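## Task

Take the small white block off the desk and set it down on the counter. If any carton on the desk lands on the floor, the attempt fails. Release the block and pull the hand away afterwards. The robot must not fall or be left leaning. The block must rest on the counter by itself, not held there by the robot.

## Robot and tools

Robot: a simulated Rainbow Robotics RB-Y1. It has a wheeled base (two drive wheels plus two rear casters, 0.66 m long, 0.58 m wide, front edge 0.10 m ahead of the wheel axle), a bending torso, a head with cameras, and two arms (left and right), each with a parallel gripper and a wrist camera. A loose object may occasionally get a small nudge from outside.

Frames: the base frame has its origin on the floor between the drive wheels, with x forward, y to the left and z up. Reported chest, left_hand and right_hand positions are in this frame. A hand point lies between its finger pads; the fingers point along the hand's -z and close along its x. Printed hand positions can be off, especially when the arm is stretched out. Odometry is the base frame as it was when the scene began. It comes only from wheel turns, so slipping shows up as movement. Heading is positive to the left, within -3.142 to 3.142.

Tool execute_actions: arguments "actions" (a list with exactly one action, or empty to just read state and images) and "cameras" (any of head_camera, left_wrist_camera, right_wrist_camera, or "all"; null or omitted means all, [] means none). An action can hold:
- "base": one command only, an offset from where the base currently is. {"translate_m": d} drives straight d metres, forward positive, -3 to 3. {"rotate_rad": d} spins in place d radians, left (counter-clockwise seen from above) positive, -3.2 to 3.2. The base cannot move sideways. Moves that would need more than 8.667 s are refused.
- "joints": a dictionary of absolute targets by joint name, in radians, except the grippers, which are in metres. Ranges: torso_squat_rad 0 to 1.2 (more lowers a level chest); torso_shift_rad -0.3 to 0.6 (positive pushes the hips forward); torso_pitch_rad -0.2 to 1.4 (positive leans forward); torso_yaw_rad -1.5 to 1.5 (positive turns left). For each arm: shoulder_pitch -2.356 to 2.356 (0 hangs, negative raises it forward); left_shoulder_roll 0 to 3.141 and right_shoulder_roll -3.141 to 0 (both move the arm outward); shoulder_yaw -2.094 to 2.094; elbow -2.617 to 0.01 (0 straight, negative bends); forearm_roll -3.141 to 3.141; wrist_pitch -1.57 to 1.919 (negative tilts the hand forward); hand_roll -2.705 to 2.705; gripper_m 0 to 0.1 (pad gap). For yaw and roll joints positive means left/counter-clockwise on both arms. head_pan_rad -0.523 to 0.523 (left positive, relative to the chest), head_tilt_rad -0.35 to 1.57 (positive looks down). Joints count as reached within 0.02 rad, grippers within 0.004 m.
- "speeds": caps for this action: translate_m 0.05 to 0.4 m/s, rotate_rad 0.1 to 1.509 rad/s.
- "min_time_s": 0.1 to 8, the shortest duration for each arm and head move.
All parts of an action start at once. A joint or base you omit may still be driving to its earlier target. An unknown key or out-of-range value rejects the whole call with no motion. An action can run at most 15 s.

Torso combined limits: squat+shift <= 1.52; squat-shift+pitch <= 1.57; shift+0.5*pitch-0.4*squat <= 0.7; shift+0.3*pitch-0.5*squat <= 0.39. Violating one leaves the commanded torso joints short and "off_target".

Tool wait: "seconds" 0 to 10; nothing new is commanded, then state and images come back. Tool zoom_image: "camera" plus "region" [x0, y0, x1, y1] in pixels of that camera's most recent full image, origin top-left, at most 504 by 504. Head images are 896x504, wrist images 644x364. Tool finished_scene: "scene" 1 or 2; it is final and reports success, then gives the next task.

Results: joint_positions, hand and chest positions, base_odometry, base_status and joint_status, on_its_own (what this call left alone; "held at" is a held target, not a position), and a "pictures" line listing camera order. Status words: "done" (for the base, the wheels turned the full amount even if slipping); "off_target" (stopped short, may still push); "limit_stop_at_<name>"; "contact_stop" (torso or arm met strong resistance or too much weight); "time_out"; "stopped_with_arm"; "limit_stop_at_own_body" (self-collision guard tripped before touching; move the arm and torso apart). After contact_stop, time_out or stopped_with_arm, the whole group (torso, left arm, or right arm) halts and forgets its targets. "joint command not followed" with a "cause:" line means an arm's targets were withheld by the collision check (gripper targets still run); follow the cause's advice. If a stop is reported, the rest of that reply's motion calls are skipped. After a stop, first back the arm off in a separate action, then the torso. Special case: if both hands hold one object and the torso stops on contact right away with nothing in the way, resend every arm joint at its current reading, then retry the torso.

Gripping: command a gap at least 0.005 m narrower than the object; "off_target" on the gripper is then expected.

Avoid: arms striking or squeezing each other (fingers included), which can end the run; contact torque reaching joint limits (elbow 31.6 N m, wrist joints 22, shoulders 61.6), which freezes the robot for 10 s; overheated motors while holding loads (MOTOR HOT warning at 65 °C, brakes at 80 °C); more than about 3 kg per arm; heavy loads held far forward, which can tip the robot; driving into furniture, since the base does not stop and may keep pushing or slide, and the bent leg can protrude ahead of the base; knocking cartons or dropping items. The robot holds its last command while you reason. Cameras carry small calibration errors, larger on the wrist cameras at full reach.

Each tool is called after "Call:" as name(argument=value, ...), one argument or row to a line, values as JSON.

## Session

Scene 1 succeeded. Scene 2 asks me to move the small white block from the desk to the counter. I'll check the new state first.

Call:
execute_actions(
  actions=[],
)

Scene clock: 0.00 s.
base_odometry: x=+0.000 y=+0.000 heading=+0.000 (m, m, rad; odometry frame)
base_status: not commanded
joint_positions: torso_squat_rad=+0.350 torso_shift_rad=+0.000 torso_pitch_rad=+0.001 torso_yaw_rad=+0.001 left_shoulder_pitch_rad=-0.015 left_shoulder_roll_rad=+0.021 left_shoulder_yaw_rad=-0.040 left_elbow_rad=-0.122 left_forearm_roll_rad=+0.031 left_wrist_pitch_rad=-0.046 left_hand_roll_rad=+0.036 left_gripper_m=+0.100 right_shoulder_pitch_rad=-0.029 right_shoulder_roll_rad=-0.015 right_shoulder_yaw_rad=-0.008 right_elbow_rad=-0.222 right_forearm_roll_rad=+0.016 right_wrist_pitch_rad=+0.046 right_hand_roll_rad=+0.002 right_gripper_m=+0.100 head_pan_rad=-0.001 head_tilt_rad=+0.400
joint_status: not commanded
chest: x=-0.2275 y=-0.0002 z=+1.2475 quat_wxyz=(+1.000, +0.000, +0.001, +0.000) (m; base frame)
left_hand: x=-0.1480 y=+0.2334 z=+0.5675 quat_wxyz=(+0.996, +0.007, -0.090, +0.011) (m; base frame)
right_hand: x=-0.1097 y=-0.2312 z=+0.5709 quat_wxyz=(+0.995, -0.008, -0.101, +0.011) (m; base frame)
pictures: head_camera, left_wrist_camera, right_wrist_camera
camera_calibration (this result's frames):
head_camera: T_world_to_cam=[[0.0155867, -0.999009, -0.0416946, 0.0652426], [-0.428532, 0.0310013, -0.902995, 1.27902], [0.903392, 0.0319421, -0.427624, 0.752352], [0, 0, 0, 1]] pos_world=[-0.132585, 0.00149488, 1.47939]
left_wrist_camera: T_world_to_cam=[[0.97949, 0.0620212, 0.191708, 0.0182051], [-0.0629165, -0.809728, 0.583422, -0.108719], [0.191416, -0.583518, -0.789219, 0.696732], [0, 0, 0, 1]] pos_world=[-0.158037, 0.317394, 0.609814]
right_wrist_camera: T_world_to_cam=[[-0.982354, -0.0389967, -0.18292, -0.0143999], [-0.149682, 0.750335, 0.643888, -0.182302], [0.112142, 0.659906, -0.742932, 0.67821], [0, 0, 0, 1]] pos_world=[-0.117489, -0.311329, 0.618612]
Images, in order (width x height): head_camera 896x504, left_wrist_camera 644x364, right_wrist_camera 644x364.

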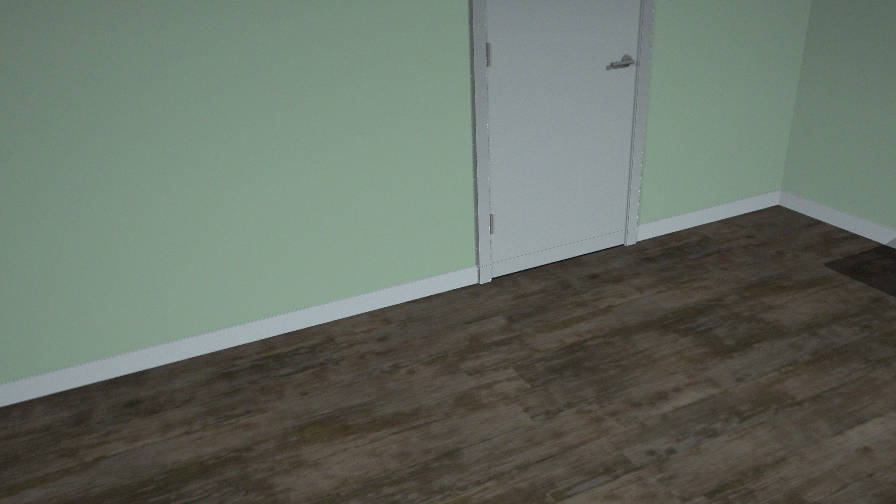

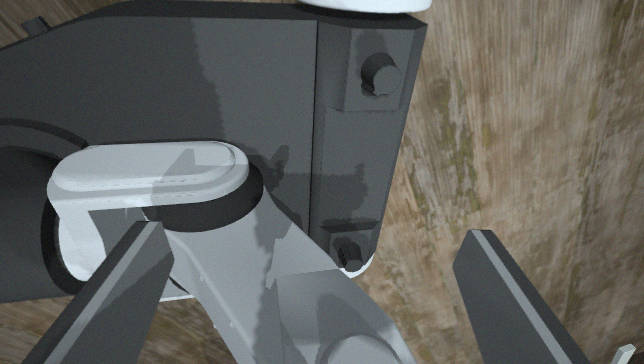

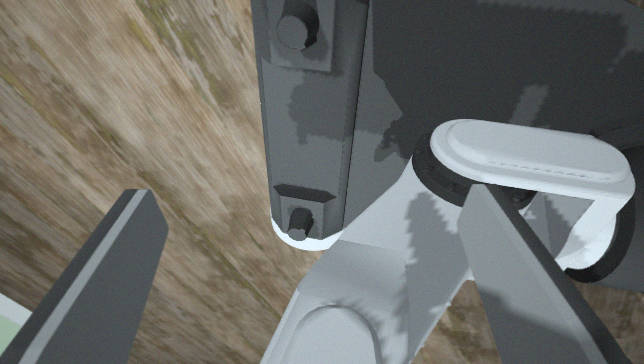

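This is a new room layout. There's a shadow at the right edge of the image, so I'll look that way.

Call:
execute_actions(
  actions=[
    {"joints": {"head_pan_rad": -0.52, "head_tilt_rad": 0.3}},
  ],
  cameras=["head_camera"],
)

Scene clock: 3.37 s.
base_odometry: x=+0.000 y=+0.000 heading=+0.000 (m, m, rad; odometry frame)
base_status: not commanded
joint_positions: torso_squat_rad=+0.350 torso_shift_rad=+0.000 torso_pitch_rad=+0.001 torso_yaw_rad=+0.001 left_shoulder_pitch_rad=-0.015 left_shoulder_roll_rad=+0.021 left_shoulder_yaw_rad=-0.040 left_elbow_rad=-0.122 left_forearm_roll_rad=+0.031 left_wrist_pitch_rad=-0.046 left_hand_roll_rad=+0.036 left_gripper_m=+0.100 right_shoulder_pitch_rad=-0.029 right_shoulder_roll_rad=-0.015 right_shoulder_yaw_rad=-0.008 right_elbow_rad=-0.222 right_forearm_roll_rad=+0.016 right_wrist_pitch_rad=+0.046 right_hand_roll_rad=+0.002 right_gripper_m=+0.100 head_pan_rad=-0.520 head_tilt_rad=+0.300
joint_status: all done
chest: x=-0.2275 y=-0.0002 z=+1.2475 quat_wxyz=(+1.000, +0.000, +0.001, +0.000) (m; base frame)
left_hand: x=-0.1480 y=+0.2334 z=+0.5675 quat_wxyz=(+0.996, +0.007, -0.090, +0.011) (m; base frame)
right_hand: x=-0.1097 y=-0.2312 z=+0.5709 quat_wxyz=(+0.995, -0.008, -0.101, +0.011) (m; base frame)
pictures: head_camera
camera_calibration (this result's frames):
head_camera: T_world_to_cam=[[-0.478851, -0.877014, -0.0393555, -0.0396223], [-0.277103, 0.193532, -0.941148, 1.36537], [0.833016, -0.439764, -0.335696, 0.604726], [0, 0, 0, 1]] pos_world=[-0.144371, -0.0330563, 1.48646]
Images, in order (width x height): head_camera 896x504.

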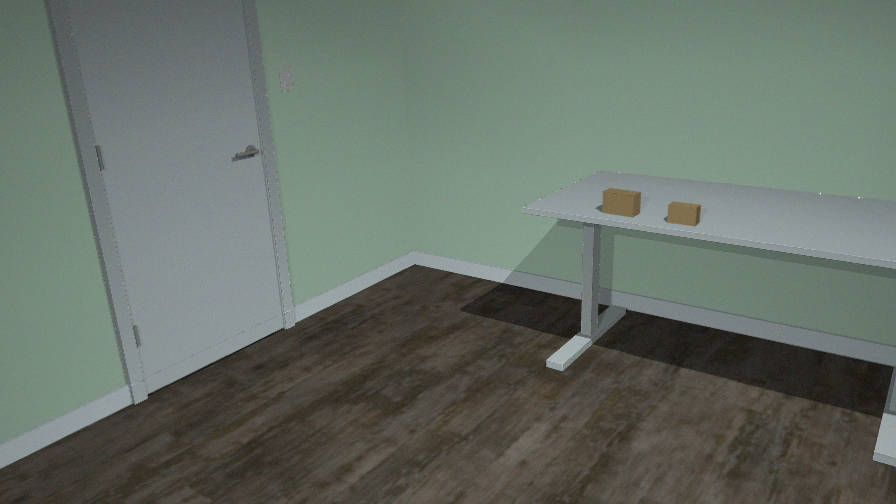

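The desk is to the right, with its front facing heading ≈ −1.13 rad. At least two cartons are visible, and the block is probably hidden behind one again. I'll turn toward a spot about 0.45 m in front of the desk's centre and drive there.

Call:
execute_actions(
  actions=[
    {"base": {"rotate_rad": -0.877}, "joints": {"head_pan_rad": -0.2, "head_tilt_rad": 0.4}},
  ],
  cameras=[],
)

Call:
execute_actions(
  actions=[
    {"base": {"translate_m": 1.95}, "joints": {"torso_squat_rad": 0.0, "torso_pitch_rad": 0.35, "head_tilt_rad": 0.5}},
  ],
  cameras=["head_camera"],
)

Scene clock: 31.13 s.
base_odometry: x=+0.000 y=+0.000 heading=-0.876 (m, m, rad; odometry frame)
base_status: done
joint_positions: torso_squat_rad=+0.350 torso_shift_rad=+0.000 torso_pitch_rad=+0.001 torso_yaw_rad=+0.001 left_shoulder_pitch_rad=-0.015 left_shoulder_roll_rad=+0.021 left_shoulder_yaw_rad=-0.040 left_elbow_rad=-0.122 left_forearm_roll_rad=+0.031 left_wrist_pitch_rad=-0.046 left_hand_roll_rad=+0.036 left_gripper_m=+0.100 right_shoulder_pitch_rad=-0.029 right_shoulder_roll_rad=-0.015 right_shoulder_yaw_rad=-0.008 right_elbow_rad=-0.222 right_forearm_roll_rad=+0.016 right_wrist_pitch_rad=+0.046 right_hand_roll_rad=+0.002 right_gripper_m=+0.100 head_pan_rad=-0.200 head_tilt_rad=+0.400
joint_status: all done
chest: x=-0.2275 y=-0.0002 z=+1.2475 quat_wxyz=(+1.000, +0.000, +0.001, +0.000) (m; base frame)
left_hand: x=-0.1480 y=+0.2334 z=+0.5675 quat_wxyz=(+0.996, +0.007, -0.090, +0.011) (m; base frame)
right_hand: x=-0.1097 y=-0.2312 z=+0.5709 quat_wxyz=(+0.995, -0.008, -0.101, +0.011) (m; base frame)
pictures: none
No camera images: the call's "cameras" was empty. Leave "cameras" out to get every camera's image.

Scene clock: 37.53 s.
base_odometry: x=+1.247 y=-1.499 heading=-0.877 (m, m, rad; odometry frame)
base_status: done
joint_positions: torso_squat_rad=+0.000 torso_shift_rad=+0.000 torso_pitch_rad=+0.350 torso_yaw_rad=+0.001 left_shoulder_pitch_rad=-0.015 left_shoulder_roll_rad=+0.021 left_shoulder_yaw_rad=-0.040 left_elbow_rad=-0.122 left_forearm_roll_rad=+0.031 left_wrist_pitch_rad=-0.046 left_hand_roll_rad=+0.036 left_gripper_m=+0.100 right_shoulder_pitch_rad=-0.029 right_shoulder_roll_rad=-0.015 right_shoulder_yaw_rad=-0.008 right_elbow_rad=-0.222 right_forearm_roll_rad=+0.016 right_wrist_pitch_rad=+0.046 right_hand_roll_rad=+0.002 right_gripper_m=+0.100 head_pan_rad=-0.200 head_tilt_rad=+0.500
joint_status: all done
chest: x=-0.1217 y=-0.0002 z=+1.2711 quat_wxyz=(+0.985, +0.000, +0.174, +0.000) (m; base frame)
left_hand: x=-0.2795 y=+0.2334 z=+0.6049 quat_wxyz=(+0.996, +0.008, +0.084, +0.009) (m; base frame)
right_hand: x=-0.2423 y=-0.2312 z=+0.5950 quat_wxyz=(+0.997, -0.006, +0.073, +0.012) (m; base frame)
pictures: head_camera
camera_calibration (this result's frames):
head_camera: T_world_to_cam=[[-0.190142, -0.98147, 0.023738, -0.0388864], [-0.762951, 0.132505, -0.632731, 0.953575], [0.617861, -0.13842, -0.774007, 1.09135], [0, 0, 0, 1]] pos_world=[0.0458321, -0.0134541, 1.449]
Images, in order (width x height): head_camera 896x504.

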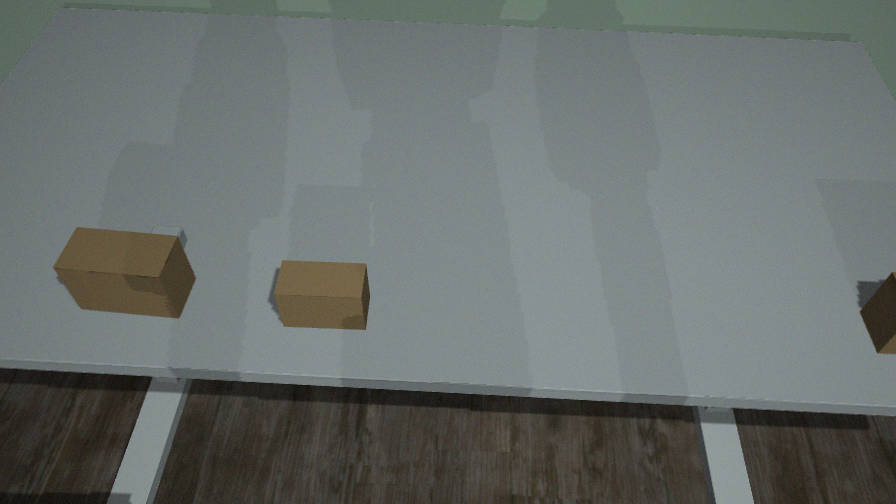

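There's a sliver of something white just behind the leftmost carton, near (170, 232). I'll zoom in on it.

Call:
zoom_image(
  camera="head_camera",
  region=[40, 200, 220, 330],
)

Region (40, 200, 220, 330) of head_camera's 896x504 image, scaled by 2.800, with more detail than that image has.

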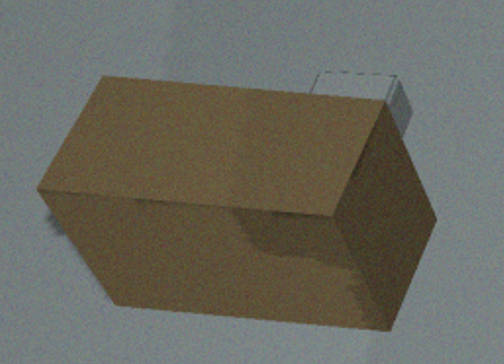

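The white block, a cube of about 4–5 cm, is tucked behind the leftmost carton. The setup is the same as in scene 1:

- **Block centre:** about (0.68, 0.22) in the base frame.
- **Gap:** about 0.04 m behind the carton's back face.

I'll reuse the arm pose that worked. The hand stays vertical, the fingers close parallel to the carton's face, and the wrist camera sits on the far side, away from the carton.

Call:
execute_actions(
  actions=[
    {"base": {"rotate_rad": 0.256}, "joints": {"torso_pitch_rad": 0.5, "left_shoulder_pitch_rad": -1.3, "left_shoulder_roll_rad": 0.0, "left_shoulder_yaw_rad": 0.0, "left_elbow_rad": -0.9, "left_forearm_roll_rad": 0.049, "left_wrist_pitch_rad": 1.63, "left_hand_roll_rad": -1.667, "left_gripper_m": 0.1, "head_pan_rad": 0.1, "head_tilt_rad": 0.35}},
  ],
  cameras=[],
)

Call:
execute_actions(
  actions=[
    {"base": {"translate_m": 0.31}, "speeds": {"translate_m": 0.2}},
  ],
  cameras=["head_camera", "left_wrist_camera"],
)

Scene clock: 79.10 s.
base_odometry: x=+1.247 y=-1.499 heading=-0.622 (m, m, rad; odometry frame)
base_status: done
joint_positions: torso_squat_rad=+0.000 torso_shift_rad=+0.000 torso_pitch_rad=+0.500 torso_yaw_rad=+0.001 left_shoulder_pitch_rad=-1.301 left_shoulder_roll_rad=+0.000 left_shoulder_yaw_rad=+0.000 left_elbow_rad=-0.900 left_forearm_roll_rad=+0.049 left_wrist_pitch_rad=+1.630 left_hand_roll_rad=-1.667 left_gripper_m=+0.100 right_shoulder_pitch_rad=-0.029 right_shoulder_roll_rad=-0.015 right_shoulder_yaw_rad=-0.008 right_elbow_rad=-0.222 right_forearm_roll_rad=+0.016 right_wrist_pitch_rad=+0.046 right_hand_roll_rad=+0.002 right_gripper_m=+0.100 head_pan_rad=+0.100 head_tilt_rad=+0.350
joint_status: all done
chest: x=-0.0796 y=-0.0002 z=+1.2521 quat_wxyz=(+0.969, +0.000, +0.247, +0.000) (m; base frame)
left_hand: x=+0.3883 y=+0.0421 z=+0.8917 quat_wxyz=(+0.505, +0.001, +0.000, -0.863) (m; base frame)
right_hand: x=-0.2998 y=-0.2312 z=+0.6015 quat_wxyz=(+0.989, -0.005, +0.148, +0.013) (m; base frame)
pictures: none
No camera images: the call's "cameras" was empty. Leave "cameras" out to get every camera's image.

Scene clock: 81.70 s.
base_odometry: x=+1.499 y=-1.680 heading=-0.621 (m, m, rad; odometry frame)
base_status: done
joint_positions: torso_squat_rad=+0.000 torso_shift_rad=+0.000 torso_pitch_rad=+0.500 torso_yaw_rad=+0.001 left_shoulder_pitch_rad=-1.300 left_shoulder_roll_rad=+0.000 left_shoulder_yaw_rad=+0.000 left_elbow_rad=-0.900 left_forearm_roll_rad=+0.049 left_wrist_pitch_rad=+1.630 left_hand_roll_rad=-1.667 left_gripper_m=+0.100 right_shoulder_pitch_rad=-0.029 right_shoulder_roll_rad=-0.015 right_shoulder_yaw_rad=-0.008 right_elbow_rad=-0.222 right_forearm_roll_rad=+0.016 right_wrist_pitch_rad=+0.046 right_hand_roll_rad=+0.002 right_gripper_m=+0.100 head_pan_rad=+0.100 head_tilt_rad=+0.350
joint_status: not commanded
chest: x=-0.0796 y=-0.0002 z=+1.2521 quat_wxyz=(+0.969, +0.000, +0.247, +0.000) (m; base frame)
left_hand: x=+0.3882 y=+0.0422 z=+0.8916 quat_wxyz=(+0.505, +0.000, +0.000, -0.863) (m; base frame)
right_hand: x=-0.2998 y=-0.2312 z=+0.6015 quat_wxyz=(+0.989, -0.005, +0.148, +0.013) (m; base frame)
pictures: head_camera, left_wrist_camera
camera_calibration (this result's frames):
head_camera: T_world_to_cam=[[0.0839128, -0.992187, -0.0923209, 0.129578], [-0.779157, -0.0075753, -0.626783, 0.975793], [0.621186, 0.124528, -0.773706, 1.02222], [0, 0, 0, 1]] pos_world=[0.114437, 0.00866328, 1.41447]
left_wrist_camera: T_world_to_cam=[[-0.453068, -0.89141, 0.0107855, 0.200358], [-0.712256, 0.369234, 0.596957, -0.228595], [-0.536116, 0.26278, -0.802201, 0.996666], [0, 0, 0, 1]] pos_world=[0.462286, 0.00110191, 0.933827]
Images, in order (width x height): head_camera 896x504, left_wrist_camera 644x364.

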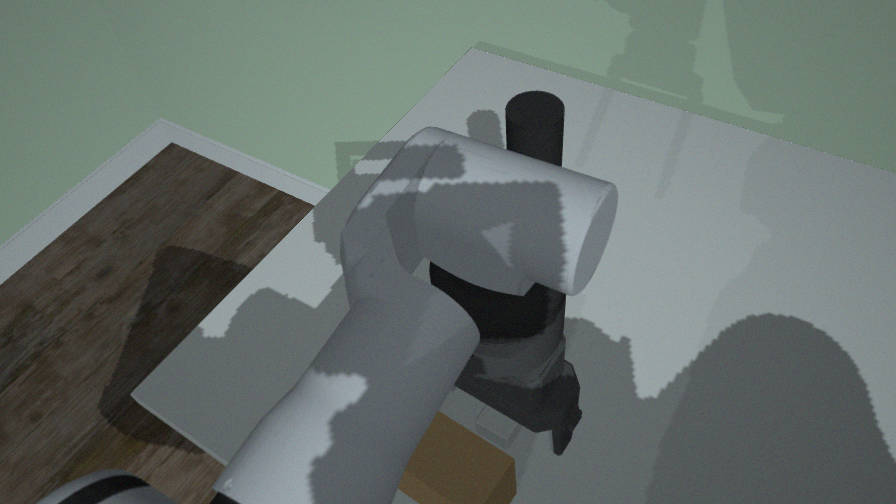

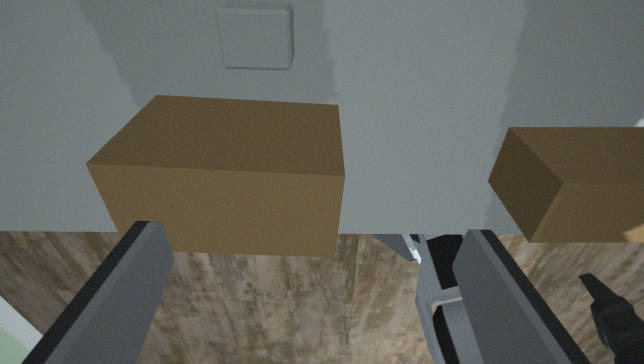

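The wrist camera shows the white block at the top left of the frame. I'll zoom in to localise it accurately.

Call:
zoom_image(
  camera="left_wrist_camera",
  region=[180, 0, 340, 120],
)

Region (180, 0, 340, 120) of left_wrist_camera's 644x364 image, scaled by 3.150, with more detail than that image has; it fills the top 378 rows of this view, and the rest is white.

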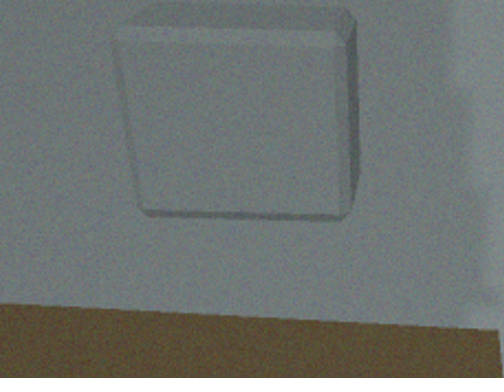

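The block is a cube of about 0.036–0.04 m, with its faces aligned to the hand's axes. Its centre is at about (0.442, 0.050) and the hand is at (0.388, 0.042). Driving forward about 0.054 m will centre it, well within the gripper's tolerance.

In scene 1 the fingertips touched the table at z ≈ 0.749 m, so this time I'll stop just above that, at about 0.757 m.

Call:
execute_actions(
  actions=[
    {"base": {"translate_m": 0.054}, "joints": {"torso_squat_rad": 0.63}, "speeds": {"translate_m": 0.08}},
  ],
  cameras=["head_camera", "left_wrist_camera"],
)

Scene clock: 106.77 s.
base_odometry: x=+1.543 y=-1.711 heading=-0.621 (m, m, rad; odometry frame)
base_status: done
joint_positions: torso_squat_rad=+0.630 torso_shift_rad=+0.000 torso_pitch_rad=+0.500 torso_yaw_rad=+0.001 left_shoulder_pitch_rad=-1.300 left_shoulder_roll_rad=+0.000 left_shoulder_yaw_rad=+0.000 left_elbow_rad=-0.900 left_forearm_roll_rad=+0.049 left_wrist_pitch_rad=+1.630 left_hand_roll_rad=-1.667 left_gripper_m=+0.100 right_shoulder_pitch_rad=-0.029 right_shoulder_roll_rad=-0.015 right_shoulder_yaw_rad=-0.008 right_elbow_rad=-0.222 right_forearm_roll_rad=+0.016 right_wrist_pitch_rad=+0.046 right_hand_roll_rad=+0.002 right_gripper_m=+0.100 head_pan_rad=+0.100 head_tilt_rad=+0.350
joint_status: all done
chest: x=-0.0797 y=-0.0002 z=+1.1177 quat_wxyz=(+0.969, +0.000, +0.247, +0.000) (m; base frame)
left_hand: x=+0.3882 y=+0.0422 z=+0.7573 quat_wxyz=(+0.505, +0.000, +0.000, -0.863) (m; base frame)
right_hand: x=-0.2998 y=-0.2311 z=+0.4671 quat_wxyz=(+0.989, -0.005, +0.148, +0.013) (m; base frame)
pictures: head_camera, left_wrist_camera
camera_calibration (this result's frames):
head_camera: T_world_to_cam=[[0.0839267, -0.992187, -0.0923082, 0.117204], [-0.779061, -0.00757499, -0.626902, 0.891646], [0.621305, 0.124528, -0.77361, 0.918203], [0, 0, 0, 1]] pos_world=[0.114326, 0.0087011, 1.28013]
left_wrist_camera: T_world_to_cam=[[-0.45306, -0.891415, 0.0107359, 0.201857], [-0.712316, 0.369222, 0.596892, -0.14839], [-0.536043, 0.262781, -0.80225, 0.888886], [0, 0, 0, 1]] pos_world=[0.462234, 0.0011455, 0.799515]
Images, in order (width x height): head_camera 896x504, left_wrist_camera 644x364.

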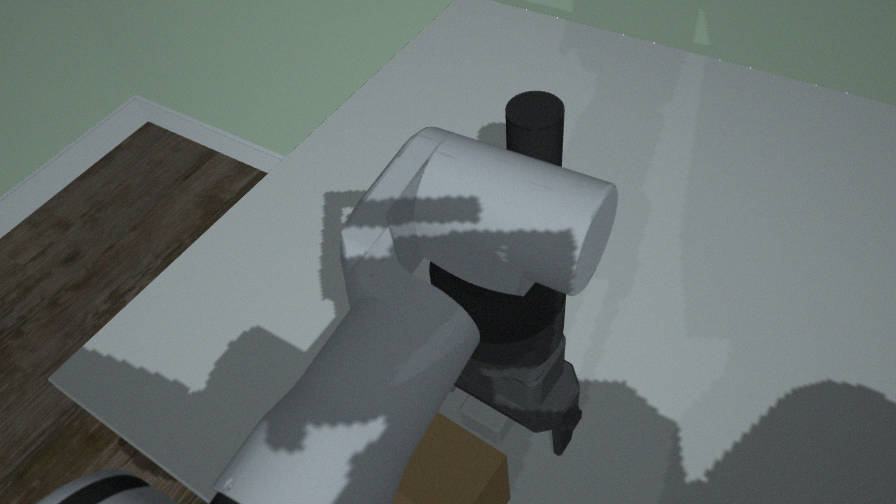

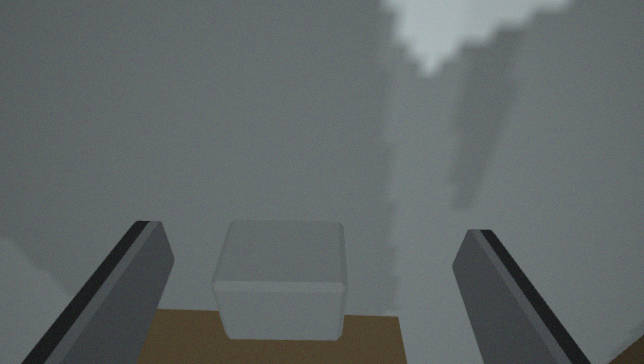

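There was no contact this time. The block sits between the fingers and the carton is untouched. Now I'll close the gripper.

Call:
execute_actions(
  actions=[
    {"joints": {"left_gripper_m": 0.02}},
  ],
  cameras=["left_wrist_camera"],
)

Scene clock: 111.00 s.
base_odometry: x=+1.543 y=-1.711 heading=-0.621 (m, m, rad; odometry frame)
base_status: not commanded
joint_positions: torso_squat_rad=+0.630 torso_shift_rad=+0.000 torso_pitch_rad=+0.500 torso_yaw_rad=+0.001 left_shoulder_pitch_rad=-1.300 left_shoulder_roll_rad=+0.000 left_shoulder_yaw_rad=+0.000 left_elbow_rad=-0.900 left_forearm_roll_rad=+0.049 left_wrist_pitch_rad=+1.630 left_hand_roll_rad=-1.667 left_gripper_m=+0.039 right_shoulder_pitch_rad=-0.029 right_shoulder_roll_rad=-0.015 right_shoulder_yaw_rad=-0.008 right_elbow_rad=-0.222 right_forearm_roll_rad=+0.016 right_wrist_pitch_rad=+0.046 right_hand_roll_rad=+0.002 right_gripper_m=+0.100 head_pan_rad=+0.100 head_tilt_rad=+0.350
joint_status: left_gripper_m off_target (ended at +0.039, target +0.020)
chest: x=-0.0797 y=-0.0002 z=+1.1177 quat_wxyz=(+0.969, +0.000, +0.247, +0.000) (m; base frame)
left_hand: x=+0.3882 y=+0.0422 z=+0.7573 quat_wxyz=(+0.505, +0.000, +0.000, -0.863) (m; base frame)
right_hand: x=-0.2998 y=-0.2311 z=+0.4671 quat_wxyz=(+0.989, -0.005, +0.148, +0.013) (m; base frame)
pictures: left_wrist_camera
camera_calibration (this result's frames):
left_wrist_camera: T_world_to_cam=[[-0.45306, -0.891415, 0.0107357, 0.201857], [-0.712317, 0.369222, 0.596892, -0.14839], [-0.536043, 0.262781, -0.80225, 0.888886], [0, 0, 0, 1]] pos_world=[0.462234, 0.00114551, 0.799515]
Images, in order (width x height): left_wrist_camera 644x364.

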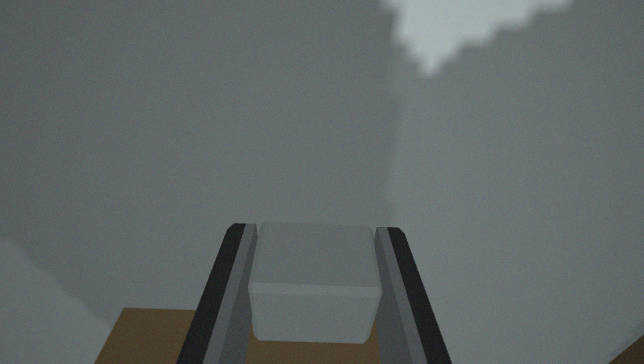

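The gripper stopped at 0.039 m, so the block is held firmly. I'll lift straight up to clear the carton, then back away while raising the hand as before.

Call:
execute_actions(
  actions=[
    {"joints": {"torso_squat_rad": 0.0}},
  ],
  cameras=["left_wrist_camera"],
)

Call:
execute_actions(
  actions=[
    {"base": {"translate_m": -0.6}, "joints": {"torso_pitch_rad": 0.3, "left_forearm_roll_rad": 0.132, "left_wrist_pitch_rad": 1.813, "head_pan_rad": 0.0, "head_tilt_rad": 0.2}},
  ],
  cameras=["head_camera"],
)

Scene clock: 118.53 s.
base_odometry: x=+1.543 y=-1.711 heading=-0.621 (m, m, rad; odometry frame)
base_status: not commanded
joint_positions: torso_squat_rad=+0.000 torso_shift_rad=+0.000 torso_pitch_rad=+0.500 torso_yaw_rad=+0.001 left_shoulder_pitch_rad=-1.300 left_shoulder_roll_rad=+0.000 left_shoulder_yaw_rad=+0.000 left_elbow_rad=-0.900 left_forearm_roll_rad=+0.049 left_wrist_pitch_rad=+1.630 left_hand_roll_rad=-1.667 left_gripper_m=+0.039 right_shoulder_pitch_rad=-0.029 right_shoulder_roll_rad=-0.015 right_shoulder_yaw_rad=-0.008 right_elbow_rad=-0.222 right_forearm_roll_rad=+0.016 right_wrist_pitch_rad=+0.046 right_hand_roll_rad=+0.002 right_gripper_m=+0.100 head_pan_rad=+0.100 head_tilt_rad=+0.350
joint_status: all done
chest: x=-0.0796 y=-0.0002 z=+1.2520 quat_wxyz=(+0.969, +0.000, +0.247, +0.000) (m; base frame)
left_hand: x=+0.3882 y=+0.0422 z=+0.8915 quat_wxyz=(+0.505, +0.000, +0.000, -0.863) (m; base frame)
right_hand: x=-0.2999 y=-0.2312 z=+0.6016 quat_wxyz=(+0.989, -0.005, +0.148, +0.013) (m; base frame)
pictures: left_wrist_camera
camera_calibration (this result's frames):
left_wrist_camera: T_world_to_cam=[[-0.453049, -0.891419, 0.0108951, 0.20025], [-0.712102, 0.369212, 0.597154, -0.22877], [-0.536337, 0.262782, -0.802052, 0.996485], [0, 0, 0, 1]] pos_world=[0.462268, 0.00111315, 0.933663]
Images, in order (width x height): left_wrist_camera 644x364.

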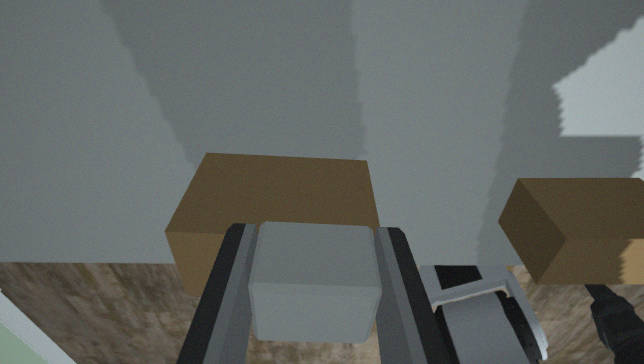

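Scene clock: 122.03 s.
base_odometry: x=+1.055 y=-1.362 heading=-0.620 (m, m, rad; odometry frame)
base_status: done
joint_positions: torso_squat_rad=+0.000 torso_shift_rad=+0.000 torso_pitch_rad=+0.300 torso_yaw_rad=+0.001 left_shoulder_pitch_rad=-1.300 left_shoulder_roll_rad=+0.000 left_shoulder_yaw_rad=+0.000 left_elbow_rad=-0.900 left_forearm_roll_rad=+0.132 left_wrist_pitch_rad=+1.813 left_hand_roll_rad=-1.667 left_gripper_m=+0.039 right_shoulder_pitch_rad=-0.029 right_shoulder_roll_rad=-0.015 right_shoulder_yaw_rad=-0.008 right_elbow_rad=-0.222 right_forearm_roll_rad=+0.016 right_wrist_pitch_rad=+0.046 right_hand_roll_rad=+0.002 right_gripper_m=+0.100 head_pan_rad=+0.000 head_tilt_rad=+0.200
joint_status: all done
chest: x=-0.1366 y=-0.0002 z=+1.2761 quat_wxyz=(+0.989, +0.000, +0.149, +0.000) (m; base frame)
left_hand: x=+0.3476 y=+0.0422 z=+1.0111 quat_wxyz=(+0.499, +0.000, +0.000, -0.866) (m; base frame)
right_hand: x=-0.2231 y=-0.2312 z=+0.5948 quat_wxyz=(+0.999, -0.007, +0.048, +0.012) (m; base frame)
pictures: head_camera
camera_calibration (this result's frames):
head_camera: T_world_to_cam=[[0.0119487, -0.998993, -0.0432418, 0.0655624], [-0.515785, 0.03089, -0.856161, 1.28138], [0.856635, 0.0325335, -0.514897, 0.748407], [0, 0, 0, 1]] pos_world=[0.0190222, 0.00156616, 1.48526]
Images, in order (width x height): head_camera 896x504.

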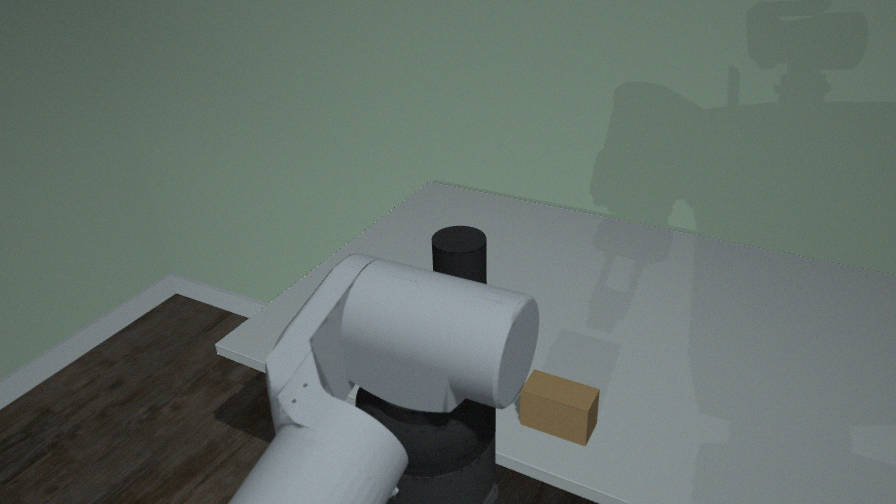

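The block is lifted clear and the cartons are undisturbed. Now I need to find the counter. In scene 1 it stood against the wall opposite the desk, which here would be heading ≈ 2.0 rad, so I'll turn that way.

Call:
execute_actions(
  actions=[
    {"base": {"rotate_rad": 2.62}, "joints": {"head_tilt_rad": 0.15}},
  ],
  cameras=["head_camera"],
)

Scene clock: 130.87 s.
base_odometry: x=+1.055 y=-1.362 heading=+2.000 (m, m, rad; odometry frame)
base_status: done
joint_positions: torso_squat_rad=+0.000 torso_shift_rad=+0.000 torso_pitch_rad=+0.300 torso_yaw_rad=+0.001 left_shoulder_pitch_rad=-1.300 left_shoulder_roll_rad=+0.000 left_shoulder_yaw_rad=+0.000 left_elbow_rad=-0.900 left_forearm_roll_rad=+0.132 left_wrist_pitch_rad=+1.813 left_hand_roll_rad=-1.667 left_gripper_m=+0.039 right_shoulder_pitch_rad=-0.029 right_shoulder_roll_rad=-0.015 right_shoulder_yaw_rad=-0.008 right_elbow_rad=-0.222 right_forearm_roll_rad=+0.016 right_wrist_pitch_rad=+0.046 right_hand_roll_rad=+0.002 right_gripper_m=+0.100 head_pan_rad=+0.000 head_tilt_rad=+0.150
joint_status: all done
chest: x=-0.1366 y=-0.0002 z=+1.2761 quat_wxyz=(+0.989, +0.000, +0.149, +0.000) (m; base frame)
left_hand: x=+0.3476 y=+0.0422 z=+1.0111 quat_wxyz=(+0.499, +0.000, +0.000, -0.866) (m; base frame)
right_hand: x=-0.2231 y=-0.2312 z=+0.5948 quat_wxyz=(+0.999, -0.007, +0.048, +0.012) (m; base frame)
pictures: head_camera
camera_calibration (this result's frames):
head_camera: T_world_to_cam=[[0.0140788, -0.998991, -0.0426476, 0.0648033], [-0.472356, 0.0309478, -0.880864, 1.31992], [0.881295, 0.0325464, -0.471444, 0.686325], [0, 0, 0, 1]] pos_world=[0.0177047, 0.00155191, 1.489]
Images, in order (width x height): head_camera 896x504.

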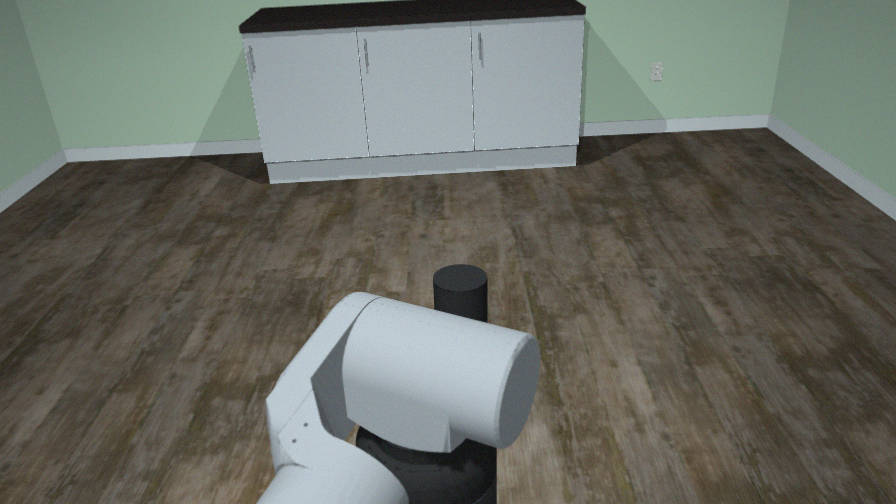

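The counter is straight ahead, about 3.8 m away and nearly perpendicular to my heading. I'll drive most of the way and then re-measure.

Call:
execute_actions(
  actions=[
    {"base": {"translate_m": 3.0}, "joints": {"head_tilt_rad": 0.2}},
  ],
  cameras=["head_camera"],
)

Scene clock: 146.40 s.
base_odometry: x=-0.194 y=+1.366 heading=+2.000 (m, m, rad; odometry frame)
base_status: done
joint_positions: torso_squat_rad=+0.000 torso_shift_rad=+0.000 torso_pitch_rad=+0.300 torso_yaw_rad=+0.001 left_shoulder_pitch_rad=-1.300 left_shoulder_roll_rad=+0.000 left_shoulder_yaw_rad=+0.000 left_elbow_rad=-0.900 left_forearm_roll_rad=+0.132 left_wrist_pitch_rad=+1.813 left_hand_roll_rad=-1.667 left_gripper_m=+0.039 right_shoulder_pitch_rad=-0.029 right_shoulder_roll_rad=-0.015 right_shoulder_yaw_rad=-0.008 right_elbow_rad=-0.222 right_forearm_roll_rad=+0.016 right_wrist_pitch_rad=+0.046 right_hand_roll_rad=+0.002 right_gripper_m=+0.100 head_pan_rad=+0.000 head_tilt_rad=+0.200
joint_status: all done
chest: x=-0.1365 y=-0.0002 z=+1.2761 quat_wxyz=(+0.989, +0.000, +0.149, +0.000) (m; base frame)
left_hand: x=+0.3476 y=+0.0421 z=+1.0111 quat_wxyz=(+0.499, +0.000, +0.000, -0.866) (m; base frame)
right_hand: x=-0.2231 y=-0.2312 z=+0.5948 quat_wxyz=(+0.999, -0.007, +0.048, +0.012) (m; base frame)
pictures: head_camera
camera_calibration (this result's frames):
head_camera: T_world_to_cam=[[0.0119466, -0.998993, -0.0432521, 0.0655639], [-0.515821, 0.0308986, -0.856139, 1.28137], [0.856613, 0.0325384, -0.514933, 0.748377], [0, 0, 0, 1]] pos_world=[0.0191069, 0.0015542, 1.48523]
Images, in order (width x height): head_camera 896x504.

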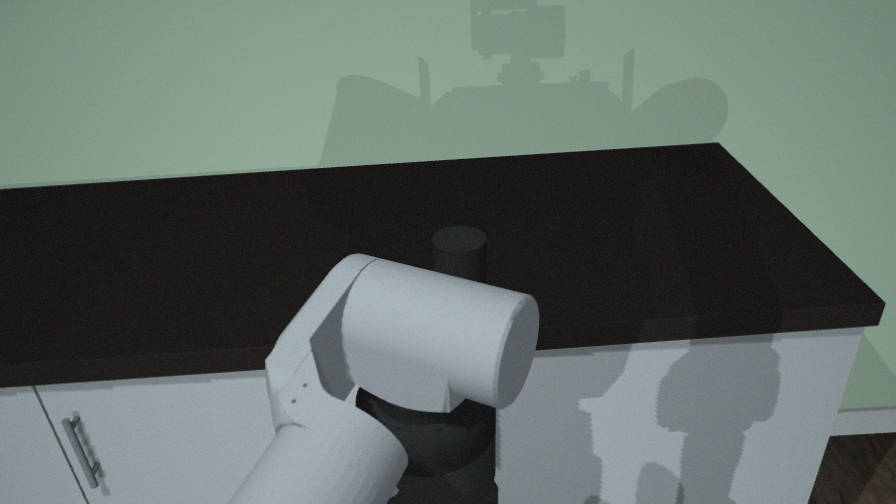

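The counter's top front edge is about 0.78 m ahead. Driving 0.57 m puts the block about 0.14 m inside the edge and leaves about 0.11 m clearance for the base. Then I'll lower it to the height that worked last time.

Call:
execute_actions(
  actions=[
    {"base": {"translate_m": 0.57}, "joints": {"head_tilt_rad": 0.6}},
  ],
  cameras=["head_camera", "left_wrist_camera"],
)

Scene clock: 156.23 s.
base_odometry: x=-0.431 y=+1.884 heading=+2.001 (m, m, rad; odometry frame)
base_status: done
joint_positions: torso_squat_rad=+0.000 torso_shift_rad=+0.000 torso_pitch_rad=+0.300 torso_yaw_rad=+0.001 left_shoulder_pitch_rad=-1.300 left_shoulder_roll_rad=+0.000 left_shoulder_yaw_rad=+0.000 left_elbow_rad=-0.900 left_forearm_roll_rad=+0.132 left_wrist_pitch_rad=+1.813 left_hand_roll_rad=-1.667 left_gripper_m=+0.039 right_shoulder_pitch_rad=-0.029 right_shoulder_roll_rad=-0.015 right_shoulder_yaw_rad=-0.008 right_elbow_rad=-0.222 right_forearm_roll_rad=+0.016 right_wrist_pitch_rad=+0.046 right_hand_roll_rad=+0.002 right_gripper_m=+0.100 head_pan_rad=+0.000 head_tilt_rad=+0.600
joint_status: all done
chest: x=-0.1365 y=-0.0002 z=+1.2761 quat_wxyz=(+0.989, +0.000, +0.149, +0.000) (m; base frame)
left_hand: x=+0.3477 y=+0.0421 z=+1.0111 quat_wxyz=(+0.499, +0.000, +0.000, -0.866) (m; base frame)
right_hand: x=-0.2231 y=-0.2312 z=+0.5948 quat_wxyz=(+0.999, -0.007, +0.048, +0.012) (m; base frame)
pictures: head_camera, left_wrist_camera
camera_calibration (this result's frames):
head_camera: T_world_to_cam=[[-0.00563225, -0.999009, -0.0441513, 0.0658858], [-0.808532, 0.03053, -0.58766, 0.872701], [0.588426, 0.0323878, -0.807902, 1.16119], [0, 0, 0, 1]] pos_world=[0.0227033, 0.00156849, 1.45389]
left_wrist_camera: T_world_to_cam=[[-0.464154, -0.885687, 0.0109617, 0.184122], [-0.707195, 0.378008, 0.597482, -0.331465], [-0.533326, 0.269571, -0.801807, 1.06912], [0, 0, 0, 1]] pos_world=[0.421241, 0.000165356, 1.05326]
Images, in order (width x height): head_camera 896x504, left_wrist_camera 644x364.

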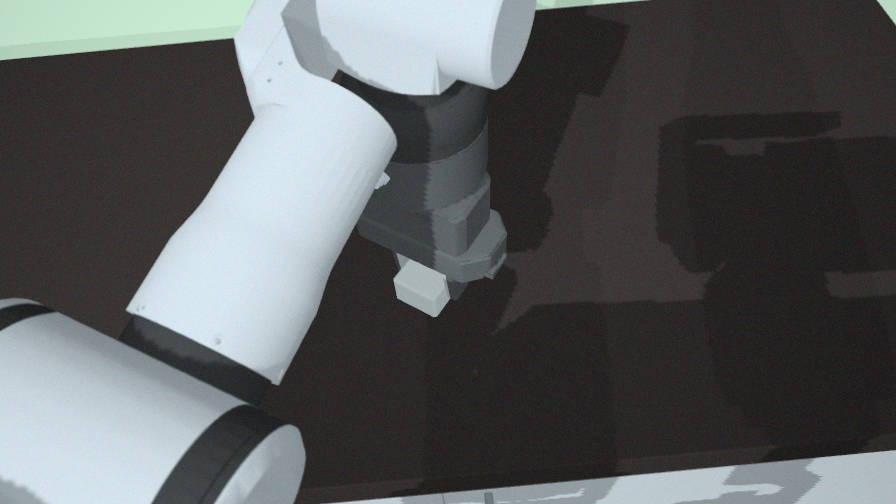

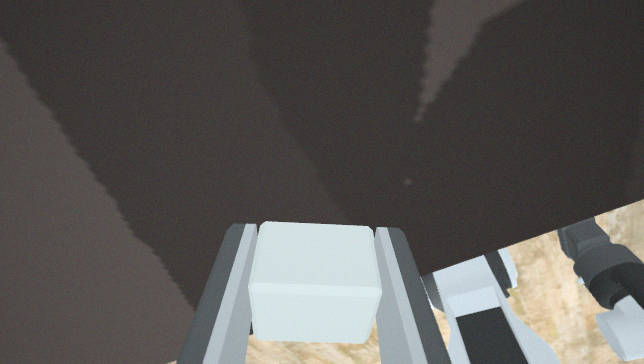

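The block is over the counter. Its bottom sits about 0.041 m below the hand point and the counter top is at about 0.91 m, so I'm aiming for a hand height of roughly 0.95 m.

Call:
execute_actions(
  actions=[
    {"joints": {"torso_squat_rad": 0.41}},
  ],
  cameras=["head_camera"],
)

Scene clock: 161.97 s.
base_odometry: x=-0.431 y=+1.884 heading=+2.001 (m, m, rad; odometry frame)
base_status: not commanded
joint_positions: torso_squat_rad=+0.410 torso_shift_rad=+0.000 torso_pitch_rad=+0.300 torso_yaw_rad=+0.001 left_shoulder_pitch_rad=-1.300 left_shoulder_roll_rad=+0.000 left_shoulder_yaw_rad=+0.000 left_elbow_rad=-0.900 left_forearm_roll_rad=+0.132 left_wrist_pitch_rad=+1.813 left_hand_roll_rad=-1.667 left_gripper_m=+0.039 right_shoulder_pitch_rad=-0.029 right_shoulder_roll_rad=-0.015 right_shoulder_yaw_rad=-0.008 right_elbow_rad=-0.222 right_forearm_roll_rad=+0.016 right_wrist_pitch_rad=+0.046 right_hand_roll_rad=+0.002 right_gripper_m=+0.100 head_pan_rad=+0.000 head_tilt_rad=+0.600
joint_status: all done
chest: x=-0.1366 y=-0.0002 z=+1.2181 quat_wxyz=(+0.989, +0.000, +0.149, +0.000) (m; base frame)
left_hand: x=+0.3476 y=+0.0422 z=+0.9532 quat_wxyz=(+0.499, +0.000, +0.000, -0.866) (m; base frame)
right_hand: x=-0.2230 y=-0.2312 z=+0.5368 quat_wxyz=(+0.999, -0.007, +0.048, +0.012) (m; base frame)
pictures: head_camera
camera_calibration (this result's frames):
head_camera: T_world_to_cam=[[-0.00562186, -0.999009, -0.0441526, 0.0633443], [-0.808392, 0.0305301, -0.587852, 0.838768], [0.588618, 0.0323878, -0.807762, 1.11426], [0, 0, 0, 1]] pos_world=[0.022537, 0.00158541, 1.39592]
Images, in order (width x height): head_camera 896x504.

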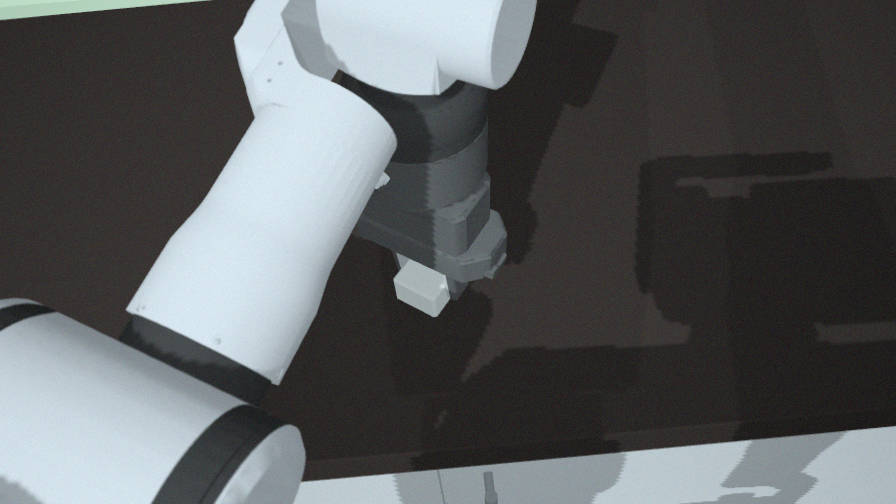

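There's no contact yet, but the block's bottom should be only a few millimetres above the counter. I'll lower it slightly more so it is set down rather than dropped, then release.

Call:
execute_actions(
  actions=[
    {"joints": {"torso_squat_rad": 0.43}},
  ],
  cameras=[],
)

Call:
execute_actions(
  actions=[
    {"joints": {"left_gripper_m": 0.1}},
  ],
  cameras=["left_wrist_camera"],
)

Scene clock: 167.70 s.
base_odometry: x=-0.431 y=+1.884 heading=+2.001 (m, m, rad; odometry frame)
base_status: not commanded
joint_positions: torso_squat_rad=+0.430 torso_shift_rad=+0.000 torso_pitch_rad=+0.300 torso_yaw_rad=+0.001 left_shoulder_pitch_rad=-1.300 left_shoulder_roll_rad=+0.000 left_shoulder_yaw_rad=+0.000 left_elbow_rad=-0.900 left_forearm_roll_rad=+0.132 left_wrist_pitch_rad=+1.813 left_hand_roll_rad=-1.667 left_gripper_m=+0.039 right_shoulder_pitch_rad=-0.029 right_shoulder_roll_rad=-0.015 right_shoulder_yaw_rad=-0.008 right_elbow_rad=-0.222 right_forearm_roll_rad=+0.016 right_wrist_pitch_rad=+0.046 right_hand_roll_rad=+0.002 right_gripper_m=+0.100 head_pan_rad=+0.000 head_tilt_rad=+0.600
joint_status: all done
chest: x=-0.1366 y=-0.0002 z=+1.2124 quat_wxyz=(+0.989, +0.000, +0.149, +0.000) (m; base frame)
left_hand: x=+0.3476 y=+0.0422 z=+0.9475 quat_wxyz=(+0.499, +0.000, +0.000, -0.866) (m; base frame)
right_hand: x=-0.2230 y=-0.2312 z=+0.5311 quat_wxyz=(+0.999, -0.007, +0.048, +0.012) (m; base frame)
pictures: none
No camera images: the call's "cameras" was empty. Leave "cameras" out to get every camera's image.

Scene clock: 169.00 s.
base_odometry: x=-0.431 y=+1.884 heading=+2.001 (m, m, rad; odometry frame)
base_status: not commanded
joint_positions: torso_squat_rad=+0.430 torso_shift_rad=+0.000 torso_pitch_rad=+0.300 torso_yaw_rad=+0.001 left_shoulder_pitch_rad=-1.300 left_shoulder_roll_rad=+0.000 left_shoulder_yaw_rad=+0.000 left_elbow_rad=-0.900 left_forearm_roll_rad=+0.132 left_wrist_pitch_rad=+1.813 left_hand_roll_rad=-1.667 left_gripper_m=+0.100 right_shoulder_pitch_rad=-0.029 right_shoulder_roll_rad=-0.015 right_shoulder_yaw_rad=-0.008 right_elbow_rad=-0.222 right_forearm_roll_rad=+0.016 right_wrist_pitch_rad=+0.046 right_hand_roll_rad=+0.002 right_gripper_m=+0.100 head_pan_rad=+0.000 head_tilt_rad=+0.600
joint_status: all done
chest: x=-0.1366 y=-0.0002 z=+1.2124 quat_wxyz=(+0.989, +0.000, +0.149, +0.000) (m; base frame)
left_hand: x=+0.3476 y=+0.0422 z=+0.9475 quat_wxyz=(+0.499, +0.000, +0.000, -0.866) (m; base frame)
right_hand: x=-0.2230 y=-0.2312 z=+0.5311 quat_wxyz=(+0.999, -0.007, +0.048, +0.012) (m; base frame)
pictures: left_wrist_camera
camera_calibration (this result's frames):
left_wrist_camera: T_world_to_cam=[[-0.464153, -0.885689, 0.0108576, 0.184908], [-0.707328, 0.378004, 0.597327, -0.293324], [-0.53315, 0.269571, -0.801924, 1.01814], [0, 0, 0, 1]] pos_world=[0.421172, 0.000187291, 0.989676]
Images, in order (width x height): left_wrist_camera 644x364.

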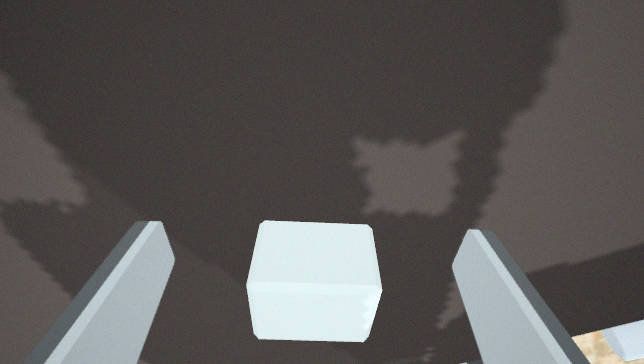

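The block is resting on the counter. I'll lift the fingers clear, back away, and lower the arm so I can check it.

Call:
execute_actions(
  actions=[
    {"joints": {"torso_squat_rad": 0.0}},
  ],
  cameras=[],
)

Call:
execute_actions(
  actions=[
    {"base": {"translate_m": -0.6}, "joints": {"torso_pitch_rad": 0.0, "left_shoulder_pitch_rad": 0.0, "left_elbow_rad": -0.3, "left_forearm_roll_rad": 0.0, "left_wrist_pitch_rad": 0.0, "left_hand_roll_rad": 0.0, "head_tilt_rad": 0.45}},
  ],
  cameras=["head_camera"],
)

Scene clock: 176.20 s.
base_odometry: x=-0.431 y=+1.884 heading=+2.001 (m, m, rad; odometry frame)
base_status: not commanded
joint_positions: torso_squat_rad=+0.000 torso_shift_rad=+0.000 torso_pitch_rad=+0.300 torso_yaw_rad=+0.001 left_shoulder_pitch_rad=-1.300 left_shoulder_roll_rad=+0.000 left_shoulder_yaw_rad=+0.000 left_elbow_rad=-0.900 left_forearm_roll_rad=+0.132 left_wrist_pitch_rad=+1.813 left_hand_roll_rad=-1.667 left_gripper_m=+0.100 right_shoulder_pitch_rad=-0.029 right_shoulder_roll_rad=-0.015 right_shoulder_yaw_rad=-0.008 right_elbow_rad=-0.222 right_forearm_roll_rad=+0.016 right_wrist_pitch_rad=+0.046 right_hand_roll_rad=+0.002 right_gripper_m=+0.100 head_pan_rad=+0.000 head_tilt_rad=+0.600
joint_status: all done
chest: x=-0.1365 y=-0.0002 z=+1.2761 quat_wxyz=(+0.989, +0.000, +0.149, +0.000) (m; base frame)
left_hand: x=+0.3477 y=+0.0421 z=+1.0110 quat_wxyz=(+0.499, +0.000, +0.000, -0.866) (m; base frame)
right_hand: x=-0.2231 y=-0.2312 z=+0.5948 quat_wxyz=(+0.999, -0.007, +0.048, +0.012) (m; base frame)
pictures: none
No camera images: the call's "cameras" was empty. Leave "cameras" out to get every camera's image.

Scene clock: 186.57 s.
TORQUE FAULT: left_elbow_rad reached its load limit. The robot stopped for 10 seconds, dropped its targets and accepts commands again. The stop added 8.9 s to the call and to motion_time.
base_odometry: x=-0.417 y=+1.852 heading=+2.001 (m, m, rad; odometry frame)
base_status: translate_m torque_fault (by the wheels' count: -0.035 of -0.600)
joint_positions: torso_squat_rad=+0.000 torso_shift_rad=-0.001 torso_pitch_rad=+0.254 torso_yaw_rad=+0.001 left_shoulder_pitch_rad=-1.141 left_shoulder_roll_rad=+0.001 left_shoulder_yaw_rad=+0.000 left_elbow_rad=-0.806 left_forearm_roll_rad=+0.105 left_wrist_pitch_rad=+1.536 left_hand_roll_rad=-1.402 left_gripper_m=+0.100 right_shoulder_pitch_rad=-0.029 right_shoulder_roll_rad=-0.015 right_shoulder_yaw_rad=-0.008 right_elbow_rad=-0.222 right_forearm_roll_rad=+0.016 right_wrist_pitch_rad=+0.046 right_hand_roll_rad=+0.002 right_gripper_m=+0.100 head_pan_rad=+0.000 head_tilt_rad=+0.450
joint_status: torso_pitch_rad contact_stop (moved -0.046 of -0.300); left_shoulder_pitch_rad torque_fault (moved +0.159 of +1.300); left_elbow_rad torque_fault (moved +0.094 of +0.600); left_forearm_roll_rad torque_fault (moved -0.027 of -0.132); left_wrist_pitch_rad torque_fault (moved -0.277 of -1.813); left_hand_roll_rad torque_fault (moved +0.265 of +1.667); the others done
on_its_own: torso_pitch_rad is held at +0.254, not at your +0.000, since a contact_stop; left_shoulder_pitch_rad is held at -1.141, not at your +0.000, since a torque_fault; left_elbow_rad is held at -0.806, not at your -0.300, since a torque_fault; left_forearm_roll_rad is held at +0.105, not at your +0.000, since a torque_fault; left_wrist_pitch_rad is held at +1.536, not at your +0.000, since a torque_fault; left_hand_roll_rad is held at -1.402, not at your +0.000, since a torque_fault
chest: x=-0.1511 y=-0.0003 z=+1.2800 quat_wxyz=(+0.992, +0.000, +0.127, +0.000) (m; base frame)
left_hand: x=+0.3421 y=+0.0639 z=+0.9427 quat_wxyz=(+0.635, +0.020, -0.036, -0.771) (m; base frame)
right_hand: x=-0.2065 y=-0.2312 z=+0.5954 quat_wxyz=(+1.000, -0.007, +0.026, +0.012) (m; base frame)
pictures: head_camera
camera_calibration (this result's frames):
head_camera: T_world_to_cam=[[0.00294159, -0.999001, -0.044599, 0.0673594], [-0.678959, 0.0307483, -0.733532, 1.0828], [0.734171, 0.0324386, -0.67819, 1.00187], [0, 0, 0, 1]] pos_world=[-0.000571073, 0.00149853, 1.47673]
Images, in order (width x height): head_camera 896x504.

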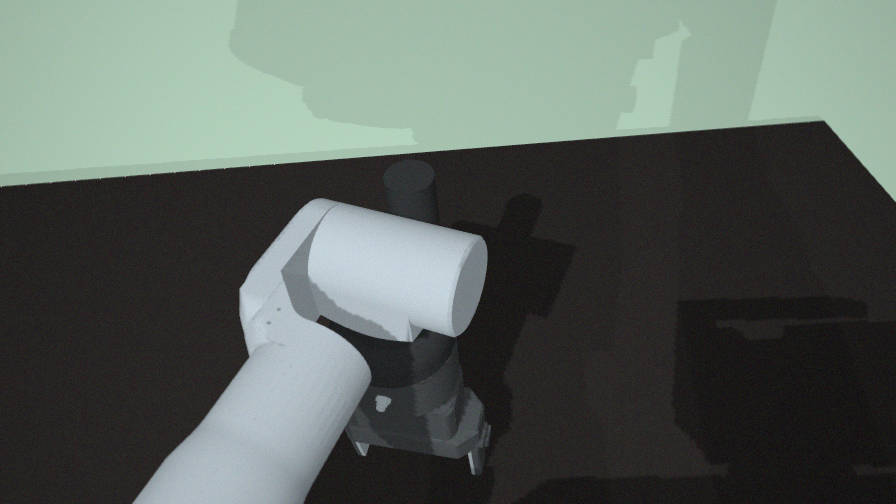

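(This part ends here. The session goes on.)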